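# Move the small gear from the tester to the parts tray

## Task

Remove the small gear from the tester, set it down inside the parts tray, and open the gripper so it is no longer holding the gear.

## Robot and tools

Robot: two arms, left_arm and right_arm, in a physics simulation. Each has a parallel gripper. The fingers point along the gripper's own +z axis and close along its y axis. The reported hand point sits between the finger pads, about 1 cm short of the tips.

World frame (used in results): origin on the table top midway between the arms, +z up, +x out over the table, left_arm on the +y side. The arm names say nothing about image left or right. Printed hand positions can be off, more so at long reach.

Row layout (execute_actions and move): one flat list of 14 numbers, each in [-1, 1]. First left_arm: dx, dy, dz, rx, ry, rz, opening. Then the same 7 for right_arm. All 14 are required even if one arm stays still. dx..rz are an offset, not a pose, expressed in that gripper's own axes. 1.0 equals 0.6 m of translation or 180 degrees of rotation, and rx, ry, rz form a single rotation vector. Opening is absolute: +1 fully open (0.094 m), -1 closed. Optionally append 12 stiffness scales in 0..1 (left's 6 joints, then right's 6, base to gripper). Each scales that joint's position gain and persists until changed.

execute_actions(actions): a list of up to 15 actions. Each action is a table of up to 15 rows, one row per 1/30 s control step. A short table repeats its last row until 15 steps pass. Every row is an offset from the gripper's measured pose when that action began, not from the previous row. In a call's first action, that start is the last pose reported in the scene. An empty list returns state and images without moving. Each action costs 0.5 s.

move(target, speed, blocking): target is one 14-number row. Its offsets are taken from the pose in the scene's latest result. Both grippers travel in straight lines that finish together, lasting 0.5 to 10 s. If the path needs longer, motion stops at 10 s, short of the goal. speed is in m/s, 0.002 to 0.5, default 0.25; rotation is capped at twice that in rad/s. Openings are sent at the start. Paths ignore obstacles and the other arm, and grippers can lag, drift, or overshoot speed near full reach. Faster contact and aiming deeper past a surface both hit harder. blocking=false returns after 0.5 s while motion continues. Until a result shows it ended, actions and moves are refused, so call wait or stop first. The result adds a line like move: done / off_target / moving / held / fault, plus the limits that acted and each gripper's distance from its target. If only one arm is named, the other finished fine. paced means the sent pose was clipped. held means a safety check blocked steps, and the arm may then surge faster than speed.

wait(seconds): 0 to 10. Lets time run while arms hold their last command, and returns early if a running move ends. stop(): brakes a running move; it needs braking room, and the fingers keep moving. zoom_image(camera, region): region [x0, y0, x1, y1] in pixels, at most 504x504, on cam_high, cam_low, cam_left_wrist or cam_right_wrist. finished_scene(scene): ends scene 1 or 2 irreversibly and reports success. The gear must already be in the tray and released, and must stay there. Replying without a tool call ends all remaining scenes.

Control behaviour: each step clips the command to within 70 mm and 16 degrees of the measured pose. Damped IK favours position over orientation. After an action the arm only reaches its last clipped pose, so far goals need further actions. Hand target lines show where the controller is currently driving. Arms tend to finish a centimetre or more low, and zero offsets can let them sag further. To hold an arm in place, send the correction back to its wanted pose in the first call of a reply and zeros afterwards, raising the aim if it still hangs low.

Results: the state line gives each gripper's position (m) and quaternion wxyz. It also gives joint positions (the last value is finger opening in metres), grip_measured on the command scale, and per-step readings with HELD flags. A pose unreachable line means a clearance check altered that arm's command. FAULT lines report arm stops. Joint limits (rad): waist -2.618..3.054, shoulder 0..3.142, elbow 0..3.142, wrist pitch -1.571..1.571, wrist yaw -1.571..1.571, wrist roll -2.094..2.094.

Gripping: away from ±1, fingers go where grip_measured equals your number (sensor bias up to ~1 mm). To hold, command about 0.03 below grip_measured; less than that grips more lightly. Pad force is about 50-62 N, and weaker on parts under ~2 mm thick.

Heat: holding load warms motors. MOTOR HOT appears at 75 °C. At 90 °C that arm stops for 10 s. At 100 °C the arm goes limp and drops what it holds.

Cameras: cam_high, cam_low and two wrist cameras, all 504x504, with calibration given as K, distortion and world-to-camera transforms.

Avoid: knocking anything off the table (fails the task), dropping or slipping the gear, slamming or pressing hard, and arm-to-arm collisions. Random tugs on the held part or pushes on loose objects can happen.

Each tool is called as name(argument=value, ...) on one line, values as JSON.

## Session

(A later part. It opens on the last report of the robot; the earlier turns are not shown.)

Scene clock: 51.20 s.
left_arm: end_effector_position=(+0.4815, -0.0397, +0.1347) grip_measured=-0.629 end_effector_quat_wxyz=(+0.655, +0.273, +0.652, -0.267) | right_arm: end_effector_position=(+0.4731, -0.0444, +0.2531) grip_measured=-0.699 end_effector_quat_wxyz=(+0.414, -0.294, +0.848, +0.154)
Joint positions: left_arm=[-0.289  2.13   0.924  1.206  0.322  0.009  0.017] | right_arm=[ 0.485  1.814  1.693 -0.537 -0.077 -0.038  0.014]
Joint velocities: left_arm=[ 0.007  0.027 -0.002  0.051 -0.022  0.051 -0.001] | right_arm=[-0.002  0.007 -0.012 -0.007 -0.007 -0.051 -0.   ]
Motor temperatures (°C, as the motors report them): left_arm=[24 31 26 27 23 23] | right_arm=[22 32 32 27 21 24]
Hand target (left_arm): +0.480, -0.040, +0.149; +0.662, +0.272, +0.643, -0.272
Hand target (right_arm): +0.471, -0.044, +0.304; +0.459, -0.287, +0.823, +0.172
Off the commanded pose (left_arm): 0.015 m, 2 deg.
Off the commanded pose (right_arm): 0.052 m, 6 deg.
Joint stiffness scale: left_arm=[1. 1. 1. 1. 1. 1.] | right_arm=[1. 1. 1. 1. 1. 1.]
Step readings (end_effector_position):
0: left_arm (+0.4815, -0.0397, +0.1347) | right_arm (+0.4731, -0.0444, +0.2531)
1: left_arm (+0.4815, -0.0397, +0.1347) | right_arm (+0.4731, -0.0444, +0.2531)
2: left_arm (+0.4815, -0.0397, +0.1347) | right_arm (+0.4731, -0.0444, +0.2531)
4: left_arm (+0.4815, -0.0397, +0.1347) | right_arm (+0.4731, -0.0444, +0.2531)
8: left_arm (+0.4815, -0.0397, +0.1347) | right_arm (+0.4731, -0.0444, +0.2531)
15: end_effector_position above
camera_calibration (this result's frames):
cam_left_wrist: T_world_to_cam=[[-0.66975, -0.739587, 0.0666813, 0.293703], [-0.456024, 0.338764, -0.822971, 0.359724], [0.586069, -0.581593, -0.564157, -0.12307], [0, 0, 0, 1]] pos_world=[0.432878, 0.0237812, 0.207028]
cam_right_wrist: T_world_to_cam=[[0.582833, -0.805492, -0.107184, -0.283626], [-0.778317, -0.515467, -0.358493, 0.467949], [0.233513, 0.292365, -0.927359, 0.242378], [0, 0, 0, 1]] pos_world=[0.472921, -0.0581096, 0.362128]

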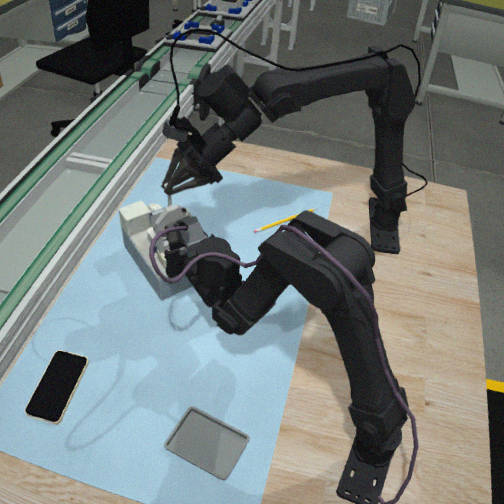

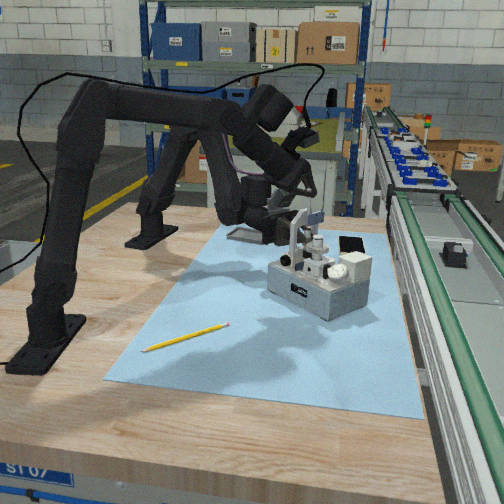

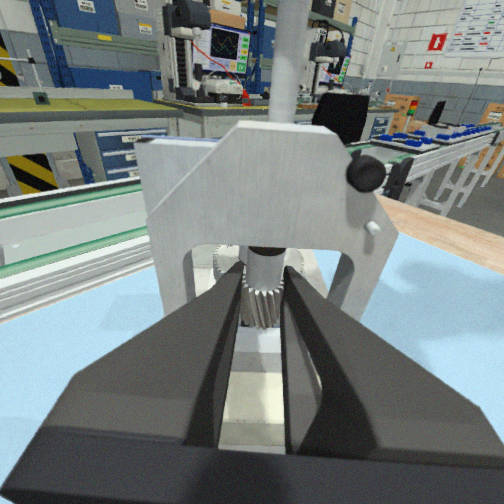

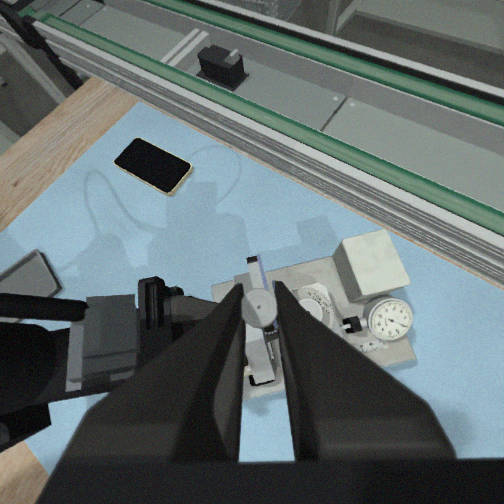

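zoom_image(camera="cam_left_wrist", region=[180, 220, 360, 400])

zoom_image(camera="cam_low", region=[260, 180, 380, 300])

Region (180, 220, 360, 400) of cam_left_wrist's 504x504 image, scaled by 2.800, with more detail than that image has.

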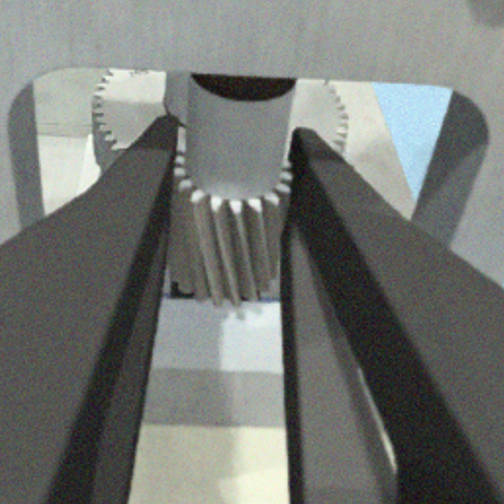

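Region (260, 180, 380, 300) of cam_low's 504x504 image, scaled by 4.200, with more detail than that image has.

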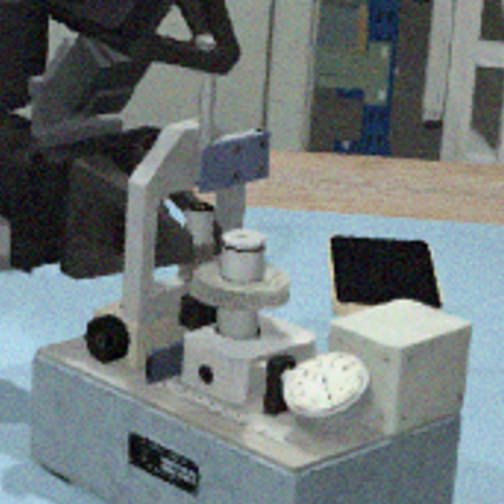

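execute_actions(actions=[[[-0.0252,-0.002,-0.002,0.002,-0.009,0,-0.665,-0.070,0.004,-0.0513,-0.002,-0.035,0,-0.74],[-0.0264,-0.002,-0.002,0.002,-0.010,0,-0.665,-0.070,0.004,-0.0513,-0.002,-0.035,0,-0.74],[-0.0276,-0.002,-0.002,0.002,-0.011,0,-0.665,-0.070,0.004,-0.0513,-0.002,-0.035,0,-0.74],[-0.0288,-0.002,-0.002,0.002,-0.012,0,-0.665,-0.070,0.004,-0.0513,-0.002,-0.035,0,-0.74],[-0.030,-0.002,-0.002,0.002,-0.013,0,-0.665,-0.070,0.004,-0.0513,-0.002,-0.035,0,-0.74],[-0.0312,-0.002,-0.002,0.002,-0.014,0,-0.665,-0.070,0.004,-0.0513,-0.002,-0.035,0,-0.74],[-0.0324,-0.002,-0.002,0.002,-0.015,0,-0.665,-0.070,0.004,-0.0513,-0.002,-0.035,0,-0.74]]])

Scene clock: 55.37 s.
left_arm: end_effector_position=(+0.4815, -0.0397, +0.1347) grip_measured=-0.629 end_effector_quat_wxyz=(+0.654, +0.271, +0.653, -0.269) | right_arm: end_effector_position=(+0.4731, -0.0444, +0.2531) grip_measured=-0.699 end_effector_quat_wxyz=(+0.414, -0.294, +0.848, +0.154)
Joint positions: left_arm=[-0.289  2.13   0.924  1.206  0.322  0.003  0.017] | right_arm=[ 0.485  1.814  1.693 -0.537 -0.077 -0.038  0.014]
Joint velocities: left_arm=[ 0.022 -0.007  0.002  0.037 -0.007  0.051 -0.001] | right_arm=[ 0.017 -0.012  0.002  0.051  0.066  0.007 -0.   ]
Motor temperatures (°C, as the motors report them): left_arm=[24 32 25 27 23 23] | right_arm=[22 33 33 27 21 24]
Hand target (left_arm): +0.480, -0.040, +0.154; +0.669, +0.269, +0.636, -0.275
Hand target (right_arm): +0.471, -0.044, +0.304; +0.459, -0.287, +0.823, +0.172
Off the commanded pose (left_arm): 0.020 m, 3 deg.
Off the commanded pose (right_arm): 0.052 m, 6 deg.
Joint stiffness scale: left_arm=[1. 1. 1. 1. 1. 1.] | right_arm=[1. 1. 1. 1. 1. 1.]
Step readings (end_effector_position):
0: left_arm (+0.4815, -0.0397, +0.1347) | right_arm (+0.4731, -0.0444, +0.2531)
1: left_arm (+0.4815, -0.0397, +0.1347) | right_arm (+0.4731, -0.0444, +0.2531)
2: left_arm (+0.4815, -0.0397, +0.1347) | right_arm (+0.4731, -0.0444, +0.2531)
4: left_arm (+0.4815, -0.0397, +0.1347) | right_arm (+0.4731, -0.0444, +0.2531)
8: left_arm (+0.4815, -0.0397, +0.1347) | right_arm (+0.4731, -0.0444, +0.2531)
15: end_effector_position above
camera_calibration (this result's frames):
cam_left_wrist: T_world_to_cam=[[-0.669428, -0.739267, 0.0731432, 0.292691], [-0.45979, 0.334982, -0.822423, 0.361313], [0.583489, -0.584184, -0.564154, -0.12193], [0, 0, 0, 1]] pos_world=[0.433209, 0.0241131, 0.206957]
cam_right_wrist: T_world_to_cam=[[0.582833, -0.805492, -0.107184, -0.283626], [-0.778317, -0.515467, -0.358493, 0.467949], [0.233513, 0.292365, -0.927359, 0.242378], [0, 0, 0, 1]] pos_world=[0.472921, -0.0581096, 0.362128]

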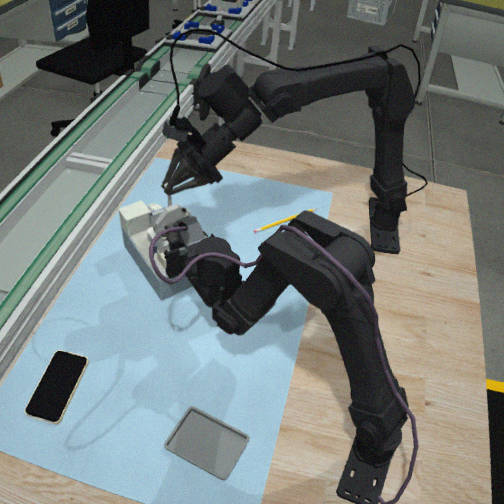

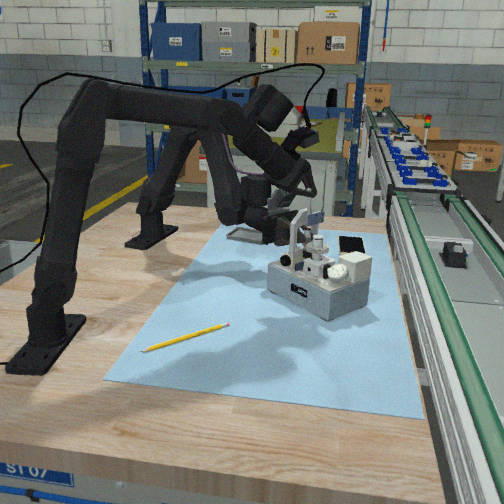

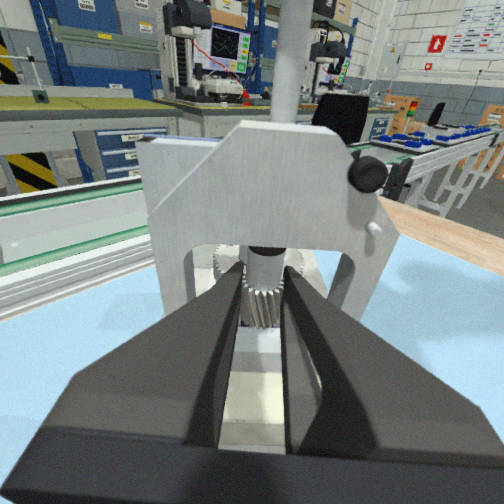

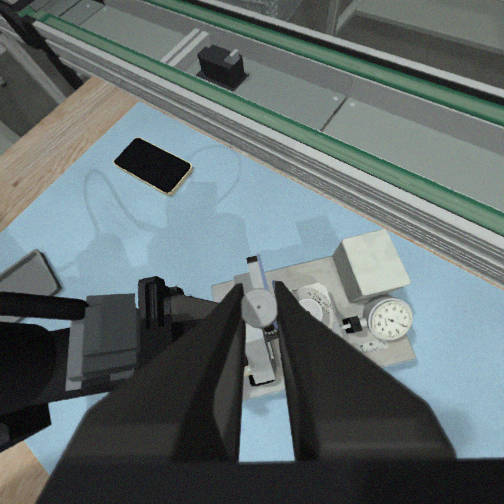

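execute_actions(actions=[[[-0.0336,-0.002,-0.002,0.002,-0.016,0.002,-0.665,-0.070,0.004,-0.0513,-0.002,-0.035,0,-0.74],[-0.0342,-0.002,-0.002,0.002,-0.0165,0.0022,-0.665,-0.070,0.004,-0.0513,-0.002,-0.035,0,-0.74],[-0.0348,-0.002,-0.002,0.002,-0.017,0.0024,-0.665,-0.070,0.004,-0.0513,-0.002,-0.035,0,-0.74],[-0.0354,-0.002,-0.002,0.002,-0.0175,0.0026,-0.665,-0.070,0.004,-0.0513,-0.002,-0.035,0,-0.74],[-0.036,-0.002,-0.002,0.002,-0.018,0.0028,-0.665,-0.070,0.004,-0.0513,-0.002,-0.035,0,-0.74],[-0.0366,-0.002,-0.002,0.002,-0.0185,0.003,-0.665,-0.070,0.004,-0.0513,-0.002,-0.035,0,-0.74],[-0.0372,-0.002,-0.002,0.002,-0.019,0.0032,-0.665,-0.070,0.004,-0.0513,-0.002,-0.035,0,-0.74],[-0.0378,-0.002,-0.002,0.002,-0.0195,0.0034,-0.665,-0.070,0.004,-0.0513,-0.002,-0.035,0,-0.74],[-0.0384,-0.002,-0.002,0.002,-0.020,0.0036,-0.665,-0.070,0.004,-0.0513,-0.002,-0.035,0,-0.74],[-0.039,-0.002,-0.002,0.002,-0.0205,0.0038,-0.665,-0.070,0.004,-0.0513,-0.002,-0.035,0,-0.74],[-0.0396,-0.002,-0.002,0.002,-0.021,0.004,-0.665,-0.070,0.004,-0.0513,-0.002,-0.035,0,-0.74]]])

Scene clock: 56.67 s.
left_arm: end_effector_position=(+0.4815, -0.0397, +0.1353) grip_measured=-0.629 end_effector_quat_wxyz=(+0.654, +0.270, +0.653, -0.269) | right_arm: end_effector_position=(+0.4731, -0.0444, +0.2531) grip_measured=-0.699 end_effector_quat_wxyz=(+0.414, -0.294, +0.848, +0.154)
Joint positions: left_arm=[-0.289  2.13   0.924  1.208  0.322  0.002  0.017] | right_arm=[ 0.485  1.814  1.693 -0.537 -0.077 -0.038  0.014]
Joint velocities: left_arm=[ 0.002  0.007  0.012 -0.007 -0.081 -0.037  0.   ] | right_arm=[ 0.002 -0.012 -0.007 -0.022  0.022 -0.022  0.001]
Motor temperatures (°C, as the motors report them): left_arm=[24 32 25 27 23 23] | right_arm=[22 34 33 27 21 24]
Hand target (left_arm): +0.480, -0.040, +0.158; +0.676, +0.269, +0.629, -0.275
Hand target (right_arm): +0.471, -0.044, +0.304; +0.459, -0.287, +0.823, +0.172
Off the commanded pose (left_arm): 0.023 m, 4 deg.
Off the commanded pose (right_arm): 0.052 m, 6 deg.
Joint stiffness scale: left_arm=[1. 1. 1. 1. 1. 1.] | right_arm=[1. 1. 1. 1. 1. 1.]
Step readings (end_effector_position):
0: left_arm (+0.4815, -0.0397, +0.1347) | right_arm (+0.4731, -0.0444, +0.2531)
1: left_arm (+0.4815, -0.0397, +0.1347) | right_arm (+0.4731, -0.0444, +0.2531)
2: left_arm (+0.4815, -0.0397, +0.1347) | right_arm (+0.4731, -0.0444, +0.2531)
4: left_arm (+0.4815, -0.0397, +0.1347) | right_arm (+0.4731, -0.0444, +0.2531)
8: left_arm (+0.4815, -0.0397, +0.1350) | right_arm (+0.4731, -0.0444, +0.2531)
15: end_effector_position above
camera_calibration (this result's frames):
cam_left_wrist: T_world_to_cam=[[-0.66952, -0.739132, 0.0736636, 0.29263], [-0.458767, 0.333477, -0.823605, 0.361372], [0.584188, -0.585215, -0.562359, -0.122242], [0, 0, 0, 1]] pos_world=[0.433119, 0.0242451, 0.207328]
cam_right_wrist: T_world_to_cam=[[0.582833, -0.805492, -0.107184, -0.283626], [-0.778317, -0.515467, -0.358493, 0.467949], [0.233513, 0.292365, -0.927359, 0.242378], [0, 0, 0, 1]] pos_world=[0.472921, -0.0581096, 0.362128]

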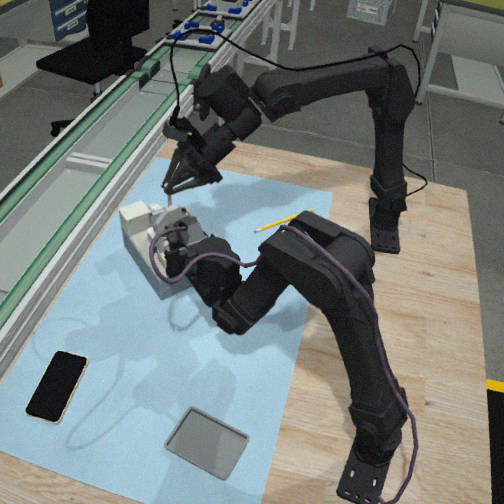

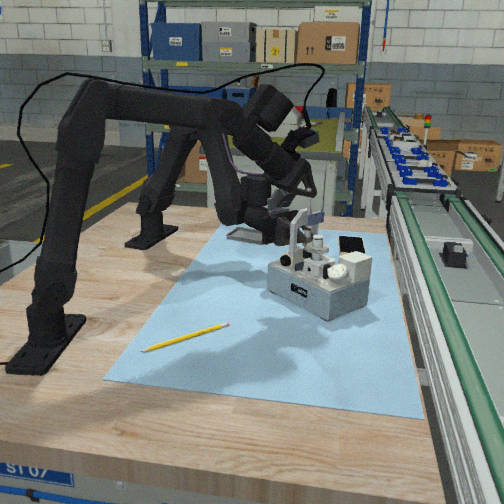

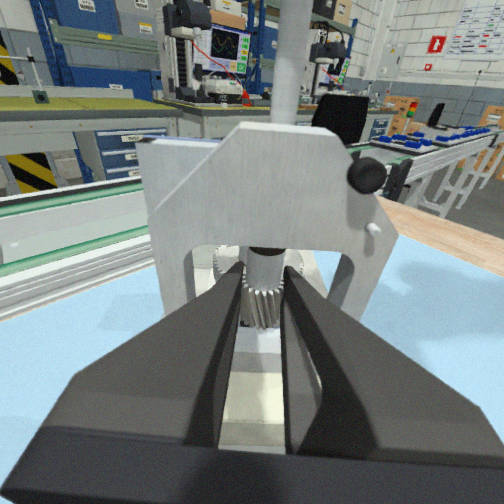

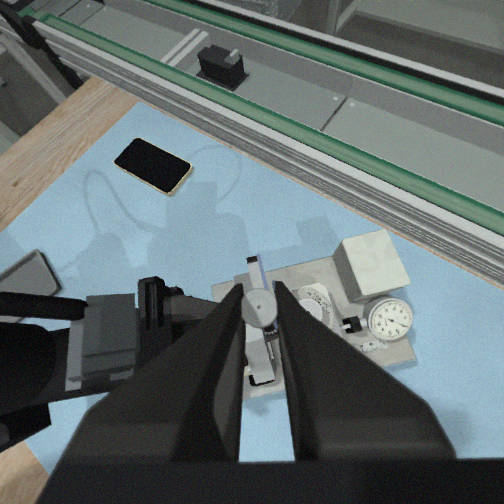

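execute_actions(actions=[[[-0.0383,-0.002,-0.0026,0.002,-0.0202,0.004,-0.665,-0.070,0.004,-0.0513,-0.002,-0.035,0,-0.74],[-0.038,-0.002,-0.0032,0.002,-0.02,0.004,-0.665,-0.070,0.004,-0.0513,-0.002,-0.035,0,-0.74],[-0.0377,-0.002,-0.0038,0.002,-0.0199,0.004,-0.665,-0.070,0.004,-0.0513,-0.002,-0.035,0,-0.74],[-0.0374,-0.002,-0.0044,0.002,-0.0197,0.004,-0.665,-0.070,0.004,-0.0513,-0.002,-0.035,0,-0.74],[-0.0371,-0.002,-0.005,0.002,-0.0196,0.004,-0.665,-0.070,0.004,-0.0513,-0.002,-0.035,0,-0.74],[-0.0368,-0.002,-0.0056,0.002,-0.0194,0.004,-0.665,-0.070,0.004,-0.0513,-0.002,-0.035,0,-0.74],[-0.0365,-0.002,-0.0062,0.002,-0.0193,0.004,-0.665,-0.070,0.004,-0.0513,-0.002,-0.035,0,-0.74],[-0.0362,-0.002,-0.0068,0.002,-0.0191,0.004,-0.665,-0.070,0.004,-0.0513,-0.002,-0.035,0,-0.74],[-0.0359,-0.002,-0.0074,0.002,-0.019,0.004,-0.665,-0.070,0.004,-0.0513,-0.002,-0.035,0,-0.74],[-0.0356,-0.002,-0.008,0.002,-0.0188,0.004,-0.665,-0.070,0.004,-0.0513,-0.002,-0.035,0,-0.74]]])

Scene clock: 58.37 s.
left_arm: end_effector_position=(+0.4802, -0.0392, +0.1439) grip_measured=-0.629 end_effector_quat_wxyz=(+0.663, +0.270, +0.643, -0.270) | right_arm: end_effector_position=(+0.4731, -0.0444, +0.2531) grip_measured=-0.699 end_effector_quat_wxyz=(+0.414, -0.294, +0.848, +0.154)
Joint positions: left_arm=[-0.289  2.119  0.919  1.228  0.323  0.002  0.017] | right_arm=[ 0.485  1.814  1.693 -0.537 -0.077 -0.038  0.014]
Joint velocities: left_arm=[ 0.002 -0.037  0.032  0.007  0.022  0.022 -0.   ] | right_arm=[-0.002  0.007  0.012 -0.007 -0.007 -0.125  0.001]
Motor temperatures (°C, as the motors report them): left_arm=[24 33 25 28 23 23] | right_arm=[22 35 34 27 21 24]
Hand target (left_arm): +0.477, -0.037, +0.156; +0.674, +0.269, +0.630, -0.275
Hand target (right_arm): +0.471, -0.044, +0.304; +0.459, -0.287, +0.823, +0.172
Off the commanded pose (left_arm): 0.013 m, 2 deg.
Off the commanded pose (right_arm): 0.052 m, 6 deg.
Joint stiffness scale: left_arm=[1. 1. 1. 1. 1. 1.] | right_arm=[1. 1. 1. 1. 1. 1.]
Step readings (end_effector_position):
0: left_arm (+0.4815, -0.0397, +0.1353) | right_arm (+0.4731, -0.0444, +0.2531)
1: left_arm (+0.4815, -0.0397, +0.1353) | right_arm (+0.4731, -0.0444, +0.2531)
2: left_arm (+0.4815, -0.0397, +0.1353) | right_arm (+0.4731, -0.0444, +0.2531)
4: left_arm (+0.4815, -0.0397, +0.1353) | right_arm (+0.4731, -0.0444, +0.2531)
8: left_arm (+0.4811, -0.0395, +0.1354) | right_arm (+0.4731, -0.0444, +0.2531)
15: end_effector_position above
camera_calibration (this result's frames):
cam_left_wrist: T_world_to_cam=[[-0.671713, -0.737812, 0.0665943, 0.293627], [-0.439212, 0.324241, -0.837831, 0.360026], [0.596569, -0.592031, -0.541853, -0.125532], [0, 0, 0, 1]] pos_world=[0.430249, 0.0255876, 0.214067]
cam_right_wrist: T_world_to_cam=[[0.582833, -0.805492, -0.107184, -0.283626], [-0.778317, -0.515467, -0.358493, 0.467949], [0.233513, 0.292365, -0.927359, 0.242378], [0, 0, 0, 1]] pos_world=[0.472921, -0.0581096, 0.362128]

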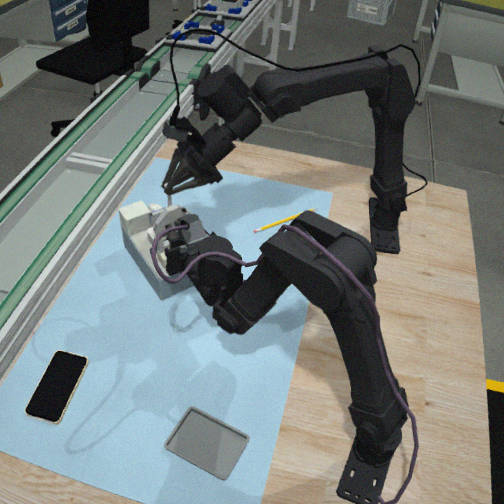

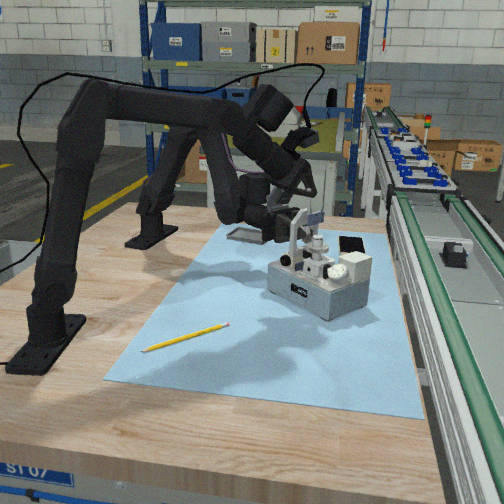

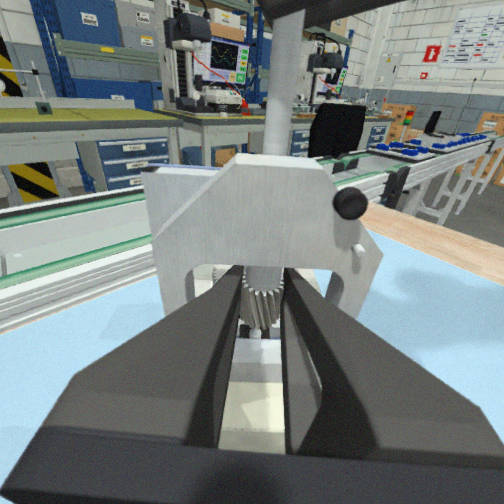

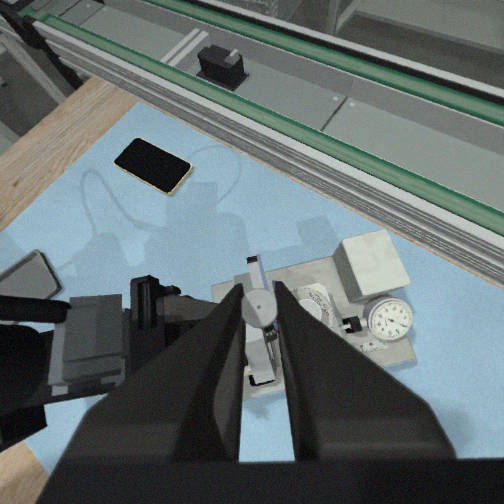

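execute_actions(actions=[])

zoom_image(camera="cam_left_wrist", region=[180, 240, 360, 400])

zoom_image(camera="cam_low", region=[270, 190, 350, 270])

Scene clock: 58.67 s.
left_arm: end_effector_position=(+0.4802, -0.0392, +0.1439) grip_measured=-0.629 end_effector_quat_wxyz=(+0.663, +0.270, +0.643, -0.270) | right_arm: end_effector_position=(+0.4731, -0.0444, +0.2531) grip_measured=-0.699 end_effector_quat_wxyz=(+0.414, -0.294, +0.848, +0.154)
Joint positions: left_arm=[-0.289  2.119  0.919  1.228  0.323  0.002  0.017] | right_arm=[ 0.485  1.814  1.693 -0.537 -0.077 -0.038  0.014]
Joint velocities: left_arm=[ 0.022 -0.017 -0.002  0.007  0.022  0.037 -0.001] | right_arm=[-0.002  0.007 -0.012  0.007 -0.095 -0.022  0.   ]
Motor temperatures (°C, as the motors report them): left_arm=[24 33 25 28 23 23] | right_arm=[22 35 34 27 21 24]
Hand target (left_arm): +0.477, -0.038, +0.156; +0.674, +0.269, +0.631, -0.275
Hand target (right_arm): +0.471, -0.044, +0.304; +0.459, -0.287, +0.823, +0.172
Off the commanded pose (left_arm): 0.013 m, 2 deg.
Off the commanded pose (right_arm): 0.052 m, 6 deg.
Joint stiffness scale: left_arm=[1. 1. 1. 1. 1. 1.] | right_arm=[1. 1. 1. 1. 1. 1.]
camera_calibration (this result's frames):
cam_left_wrist: T_world_to_cam=[[-0.671713, -0.737812, 0.0665943, 0.293627], [-0.439212, 0.324241, -0.837831, 0.360026], [0.596569, -0.592031, -0.541853, -0.125532], [0, 0, 0, 1]] pos_world=[0.430249, 0.0255876, 0.214067]
cam_right_wrist: T_world_to_cam=[[0.582833, -0.805492, -0.107184, -0.283626], [-0.778317, -0.515467, -0.358493, 0.467949], [0.233513, 0.292365, -0.927359, 0.242378], [0, 0, 0, 1]] pos_world=[0.472921, -0.0581096, 0.362128]

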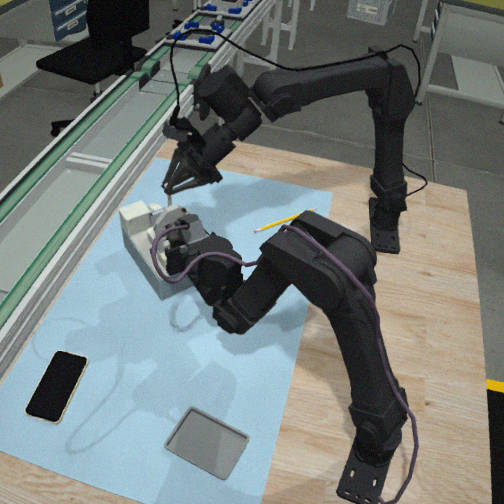

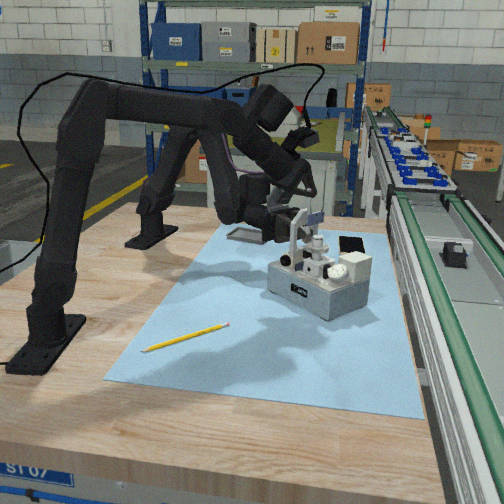

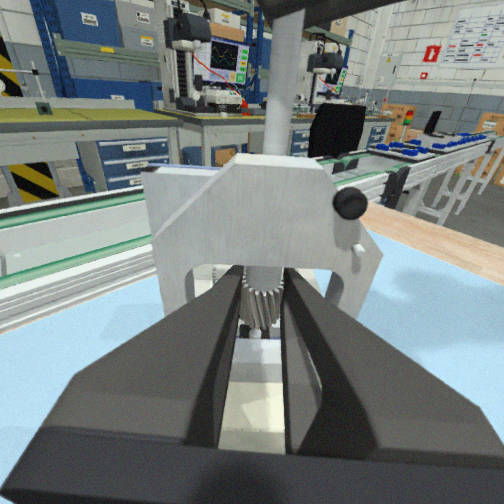

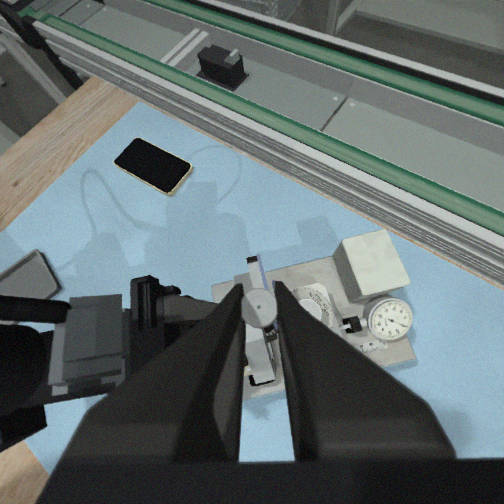

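Region (180, 240, 360, 400) of cam_left_wrist's 504x504 image, scaled by 2.800, with more detail than that image has.

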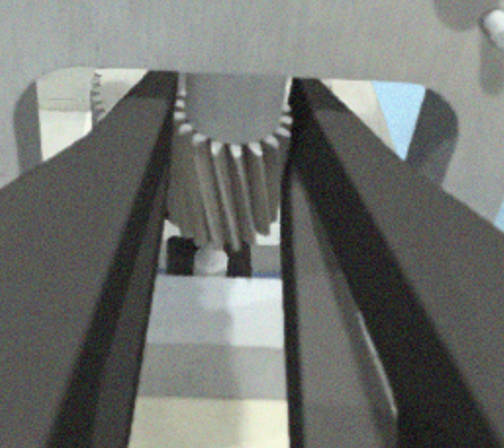

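Region (270, 190, 350, 270) of cam_low's 504x504 image, scaled by 6.300, with more detail than that image has.

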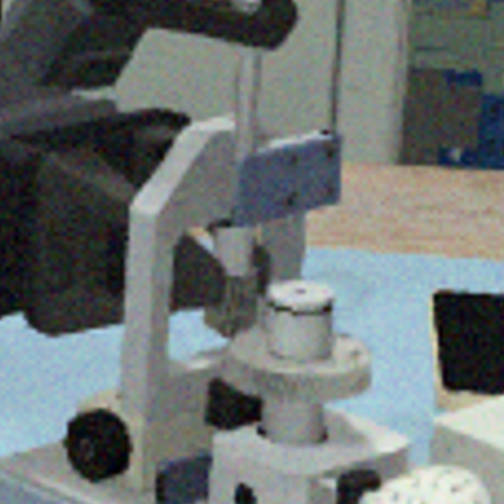

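execute_actions(actions=[[[-0.0207,-0.001,-0.0056,0.002,-0.0102,0.0014,-0.665,-0.070,0.004,-0.0513,-0.002,-0.035,0,-0.74],[-0.02,-0.001,-0.0061,0.002,-0.0099,0.0014,-0.665,-0.070,0.004,-0.0513,-0.002,-0.035,0,-0.74],[-0.0192,-0.001,-0.0065,0.002,-0.0095,0.0014,-0.665,-0.070,0.004,-0.0513,-0.002,-0.035,0,-0.74],[-0.0184,-0.001,-0.0069,0.002,-0.0092,0.0014,-0.665,-0.070,0.004,-0.0513,-0.002,-0.035,0,-0.74],[-0.0176,-0.001,-0.0074,0.002,-0.0088,0.0014,-0.665,-0.070,0.004,-0.0513,-0.002,-0.035,0,-0.74],[-0.0169,-0.001,-0.0078,0.002,-0.0084,0.0014,-0.665,-0.070,0.004,-0.0513,-0.002,-0.035,0,-0.74],[-0.0161,-0.001,-0.0082,0.002,-0.0081,0.0014,-0.665,-0.070,0.004,-0.0513,-0.002,-0.035,0,-0.74],[-0.0153,-0.001,-0.0086,0.002,-0.0077,0.0014,-0.665,-0.070,0.004,-0.0513,-0.002,-0.035,0,-0.74],[-0.0146,-0.001,-0.0091,0.002,-0.0074,0.0014,-0.665,-0.070,0.004,-0.0513,-0.002,-0.035,0,-0.74],[-0.0138,-0.001,-0.0095,0.002,-0.007,0.0014,-0.665,-0.070,0.004,-0.0513,-0.002,-0.035,0,-0.74]]])

Scene clock: 60.83 s.
left_arm: end_effector_position=(+0.4782, -0.0384, +0.1407) grip_measured=-0.629 end_effector_quat_wxyz=(+0.661, +0.270, +0.646, -0.270) | right_arm: end_effector_position=(+0.4731, -0.0444, +0.2531) grip_measured=-0.699 end_effector_quat_wxyz=(+0.414, -0.294, +0.848, +0.154)
Joint positions: left_arm=[-0.289  2.119  0.908  1.232  0.324  0.002  0.017] | right_arm=[ 0.485  1.814  1.693 -0.537 -0.077 -0.038  0.014]
Joint velocities: left_arm=[-0.002  0.002 -0.017 -0.037  0.037  0.037  0.   ] | right_arm=[ 0.027 -0.012  0.007  0.007  0.037  0.007  0.   ]
Motor temperatures (°C, as the motors report them): left_arm=[24 33 25 28 23 23] | right_arm=[22 35 34 27 21 24]
Hand target (left_arm): +0.476, -0.036, +0.152; +0.670, +0.271, +0.634, -0.274
Hand target (right_arm): +0.471, -0.044, +0.304; +0.459, -0.287, +0.823, +0.172
Off the commanded pose (left_arm): 0.012 m, 2 deg.
Off the commanded pose (right_arm): 0.052 m, 6 deg.
Joint stiffness scale: left_arm=[1. 1. 1. 1. 1. 1.] | right_arm=[1. 1. 1. 1. 1. 1.]
Step readings (end_effector_position):
0: left_arm (+0.4802, -0.0392, +0.1439) | right_arm (+0.4731, -0.0444, +0.2531)
1: left_arm (+0.4802, -0.0392, +0.1439) | right_arm (+0.4731, -0.0444, +0.2531)
2: left_arm (+0.4802, -0.0392, +0.1439) | right_arm (+0.4731, -0.0444, +0.2531)
4: left_arm (+0.4802, -0.0392, +0.1439) | right_arm (+0.4731, -0.0444, +0.2531)
8: left_arm (+0.4795, -0.0388, +0.1429) | right_arm (+0.4731, -0.0444, +0.2531)
15: end_effector_position above
camera_calibration (this result's frames):
cam_left_wrist: T_world_to_cam=[[-0.671838, -0.737519, 0.0685588, 0.292909], [-0.444382, 0.327287, -0.833911, 0.358145], [0.592587, -0.590719, -0.547624, -0.122801], [0, 0, 0, 1]] pos_world=[0.428711, 0.0262686, 0.21133]
cam_right_wrist: T_world_to_cam=[[0.582833, -0.805492, -0.107184, -0.283626], [-0.778317, -0.515467, -0.358493, 0.467949], [0.233513, 0.292365, -0.927359, 0.242378], [0, 0, 0, 1]] pos_world=[0.472921, -0.0581096, 0.362128]

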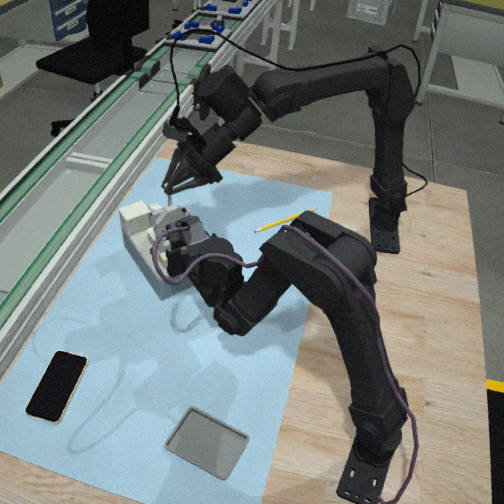

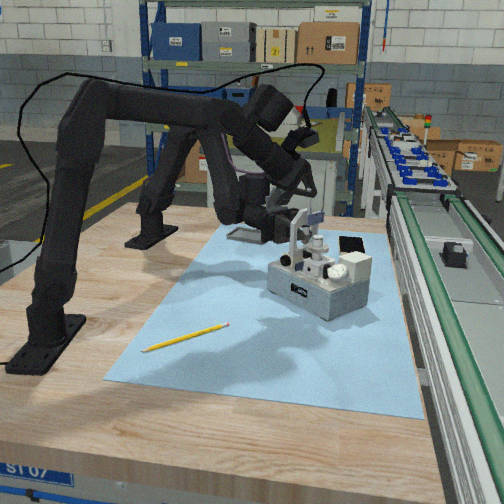

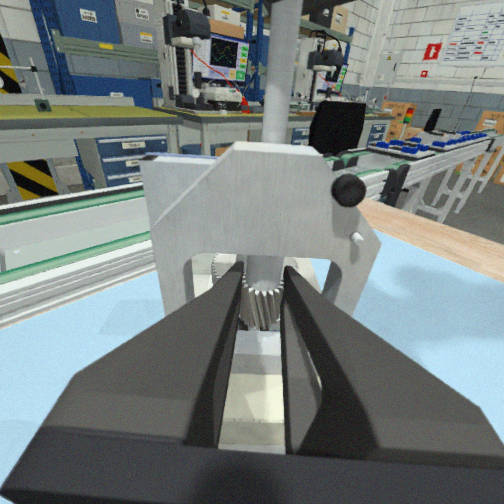

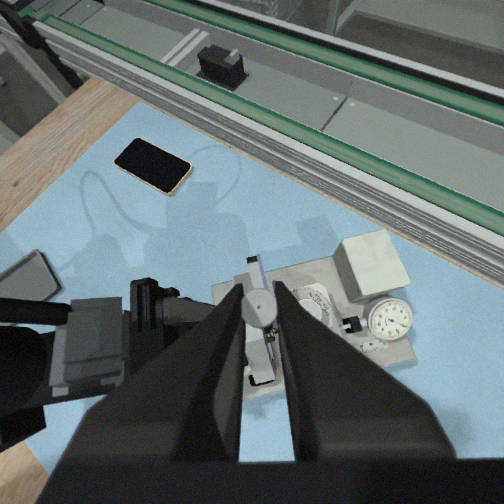

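execute_actions(actions=[[[-0.019,0.0005,-0.0075,0.001,-0.0092,0.002,-0.665,-0.070,0.004,-0.0513,-0.002,-0.035,0,-0.74],[-0.019,0.0006,-0.009,0.001,-0.0092,0.002,-0.665,-0.070,0.004,-0.0513,-0.002,-0.035,0,-0.74],[-0.0189,0.0007,-0.0107,0.001,-0.0092,0.002,-0.665,-0.070,0.004,-0.0513,-0.002,-0.035,0,-0.74],[-0.0188,0.0008,-0.0124,0.001,-0.0092,0.002,-0.665,-0.070,0.004,-0.0513,-0.002,-0.035,0,-0.74],[-0.0187,0.0009,-0.0141,0.001,-0.0092,0.002,-0.665,-0.070,0.004,-0.0513,-0.002,-0.035,0,-0.74],[-0.0186,0.001,-0.0158,0.001,-0.0092,0.002,-0.665,-0.070,0.004,-0.0513,-0.002,-0.035,0,-0.74],[-0.0185,0.0011,-0.0175,0.001,-0.0092,0.002,-0.665,-0.070,0.004,-0.0513,-0.002,-0.035,0,-0.74],[-0.0184,0.0012,-0.0192,0.001,-0.0092,0.002,-0.665,-0.070,0.004,-0.0513,-0.002,-0.035,0,-0.74],[-0.0183,0.0013,-0.0209,0.001,-0.0092,0.002,-0.665,-0.070,0.004,-0.0513,-0.002,-0.035,0,-0.74],[-0.0182,0.0014,-0.0226,0.001,-0.0092,0.002,-0.665,-0.070,0.004,-0.0513,-0.002,-0.035,0,-0.74],[-0.0181,0.0015,-0.0243,0.001,-0.0092,0.002,-0.665,-0.070,0.004,-0.0513,-0.002,-0.035,0,-0.74],[-0.018,0.0016,-0.026,0.001,-0.0092,0.002,-0.665,-0.070,0.004,-0.0513,-0.002,-0.035,0,-0.74],[-0.018,0.0017,-0.0277,0.001,-0.0092,0.002,-0.665,-0.070,0.004,-0.0513,-0.002,-0.035,0,-0.74],[-0.018,0.0018,-0.0294,0.001,-0.0092,0.002,-0.665,-0.070,0.004,-0.0513,-0.002,-0.035,0,-0.74],[-0.018,0.002,-0.031,0.001,-0.0092,0.002,-0.665,-0.070,0.004,-0.0513,-0.002,-0.035,0,-0.74]]])

wait(seconds=0.2)

Scene clock: 62.67 s.
left_arm: end_effector_position=(+0.4687, -0.0302, +0.1385) grip_measured=-0.629 end_effector_quat_wxyz=(+0.659, +0.270, +0.648, -0.270) | right_arm: end_effector_position=(+0.4731, -0.0444, +0.2531) grip_measured=-0.699 end_effector_quat_wxyz=(+0.414, -0.294, +0.848, +0.154)
Joint positions: left_arm=[-0.28   2.094  0.852  1.257  0.332  0.002  0.017] | right_arm=[ 0.485  1.814  1.693 -0.537 -0.077 -0.038  0.014]
Joint velocities: left_arm=[ 0.051 -0.046 -0.11   0.051  0.037 -0.066 -0.001] | right_arm=[ 0.032  0.007 -0.002  0.037  0.022 -0.022 -0.001]
Motor temperatures (°C, as the motors report them): left_arm=[24 34 25 28 23 23] | right_arm=[22 36 34 27 21 24]
Hand target (left_arm): +0.466, -0.025, +0.151; +0.670, +0.270, +0.635, -0.273
Hand target (right_arm): +0.471, -0.044, +0.304; +0.459, -0.287, +0.823, +0.172
Off the commanded pose (left_arm): 0.014 m, 2 deg.
Off the commanded pose (right_arm): 0.052 m, 6 deg.
Joint stiffness scale: left_arm=[1. 1. 1. 1. 1. 1.] | right_arm=[1. 1. 1. 1. 1. 1.]
Step readings (end_effector_position):
0: left_arm (+0.4782, -0.0384, +0.1408) | right_arm (+0.4731, -0.0444, +0.2531)
1: left_arm (+0.4782, -0.0384, +0.1408) | right_arm (+0.4731, -0.0444, +0.2531)
2: left_arm (+0.4782, -0.0384, +0.1410) | right_arm (+0.4731, -0.0444, +0.2531)
4: left_arm (+0.4772, -0.0378, +0.1407) | right_arm (+0.4731, -0.0444, +0.2531)
8: left_arm (+0.4730, -0.0361, +0.1393) | right_arm (+0.4731, -0.0444, +0.2531)
15: end_effector_position above
camera_calibration (this result's frames):
cam_left_wrist: T_world_to_cam=[[-0.671228, -0.737948, 0.0699017, 0.292204], [-0.448445, 0.329185, -0.830984, 0.351039], [0.590212, -0.589127, -0.551887, -0.111797], [0, 0, 0, 1]] pos_world=[0.41954, 0.034212, 0.209583]
cam_right_wrist: T_world_to_cam=[[0.582833, -0.805492, -0.107184, -0.283626], [-0.778317, -0.515467, -0.358493, 0.467949], [0.233513, 0.292365, -0.927359, 0.242378], [0, 0, 0, 1]] pos_world=[0.472921, -0.0581096, 0.362128]

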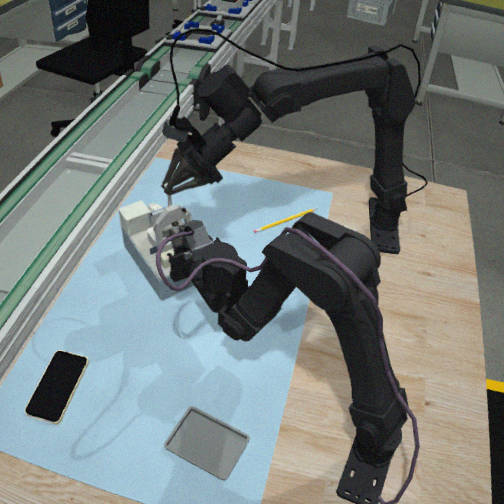

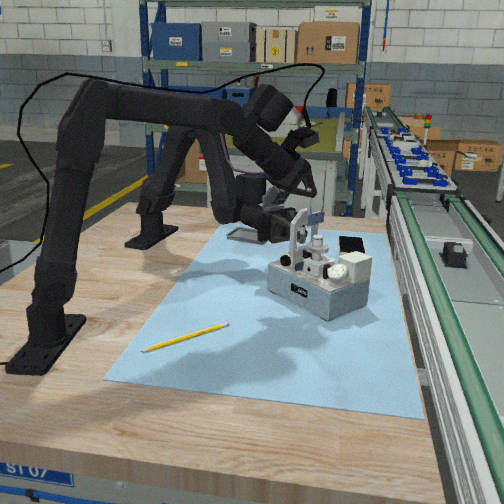

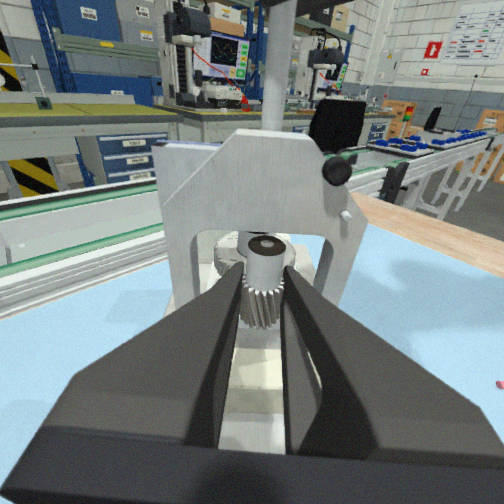

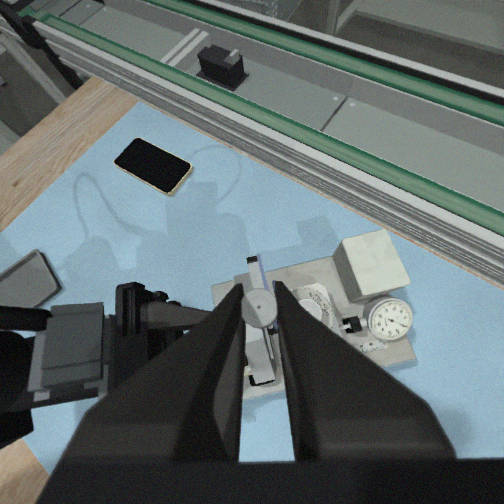

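Scene clock: 62.87 s.
left_arm: end_effector_position=(+0.4679, -0.0283, +0.1396) grip_measured=-0.629 end_effector_quat_wxyz=(+0.661, +0.270, +0.646, -0.270) | right_arm: end_effector_position=(+0.4731, -0.0444, +0.2531) grip_measured=-0.699 end_effector_quat_wxyz=(+0.414, -0.294, +0.848, +0.154)
Joint positions: left_arm=[-0.277  2.09   0.845  1.264  0.334  0.002  0.017] | right_arm=[ 0.485  1.814  1.693 -0.537 -0.077 -0.038  0.014]
Joint velocities: left_arm=[ 0.022  0.017 -0.017  0.022 -0.022 -0.007  0.001] | right_arm=[ 0.002 -0.007 -0.012 -0.007 -0.066 -0.037 -0.001]
Motor temperatures (°C, as the motors report them): left_arm=[24 34 25 28 23 23] | right_arm=[22 36 34 27 21 24]
Hand target (left_arm): +0.466, -0.025, +0.151; +0.670, +0.270, +0.635, -0.273
Hand target (right_arm): +0.471, -0.044, +0.304; +0.459, -0.287, +0.823, +0.172
Off the commanded pose (left_arm): 0.012 m, 2 deg.
Off the commanded pose (right_arm): 0.052 m, 6 deg.
Joint stiffness scale: left_arm=[1. 1. 1. 1. 1. 1.] | right_arm=[1. 1. 1. 1. 1. 1.]
wait: 0.20 s; no rest
camera_calibration (this result's frames):
cam_left_wrist: T_world_to_cam=[[-0.670927, -0.738336, 0.0686725, 0.293022], [-0.445536, 0.327357, -0.833268, 0.349891], [0.592751, -0.589658, -0.548588, -0.11131], [0, 0, 0, 1]] pos_world=[0.418465, 0.0361741, 0.210367]
cam_right_wrist: T_world_to_cam=[[0.582833, -0.805492, -0.107184, -0.283626], [-0.778317, -0.515467, -0.358493, 0.467949], [0.233513, 0.292365, -0.927359, 0.242378], [0, 0, 0, 1]] pos_world=[0.472921, -0.0581096, 0.362128]

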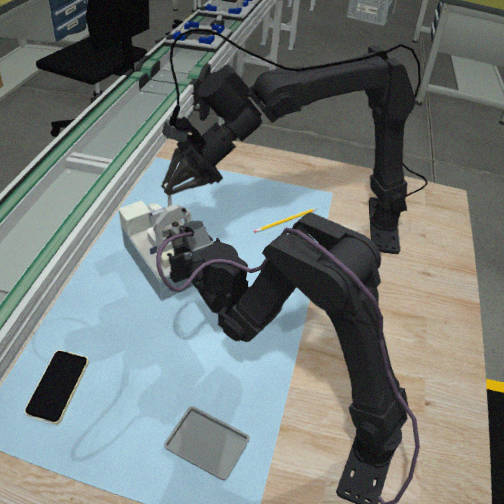

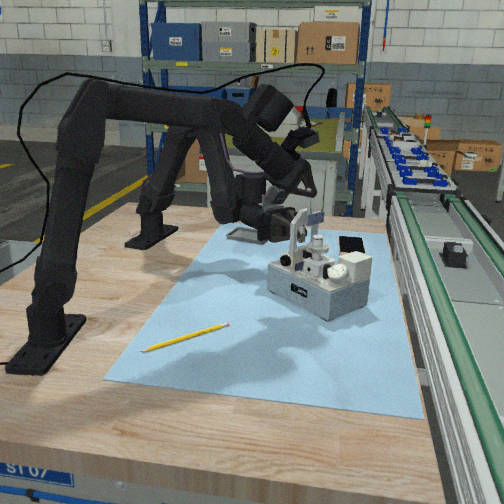

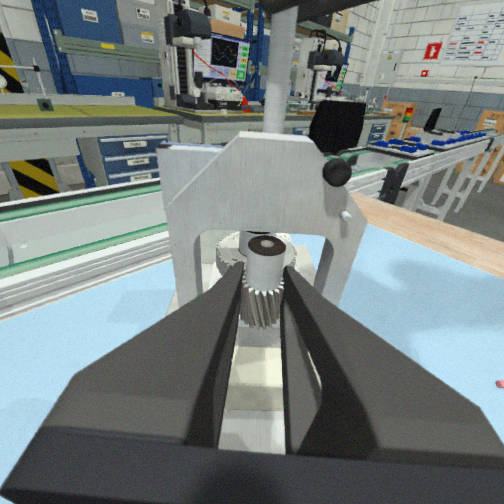

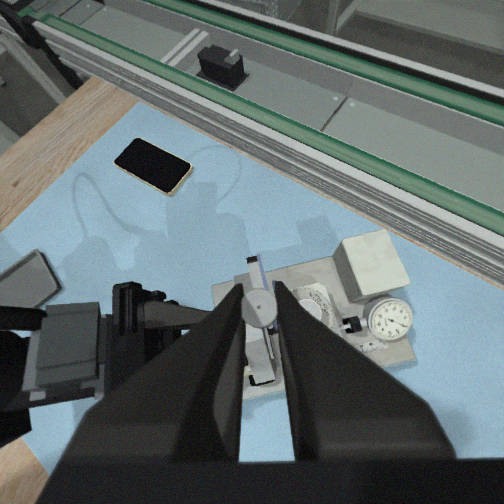

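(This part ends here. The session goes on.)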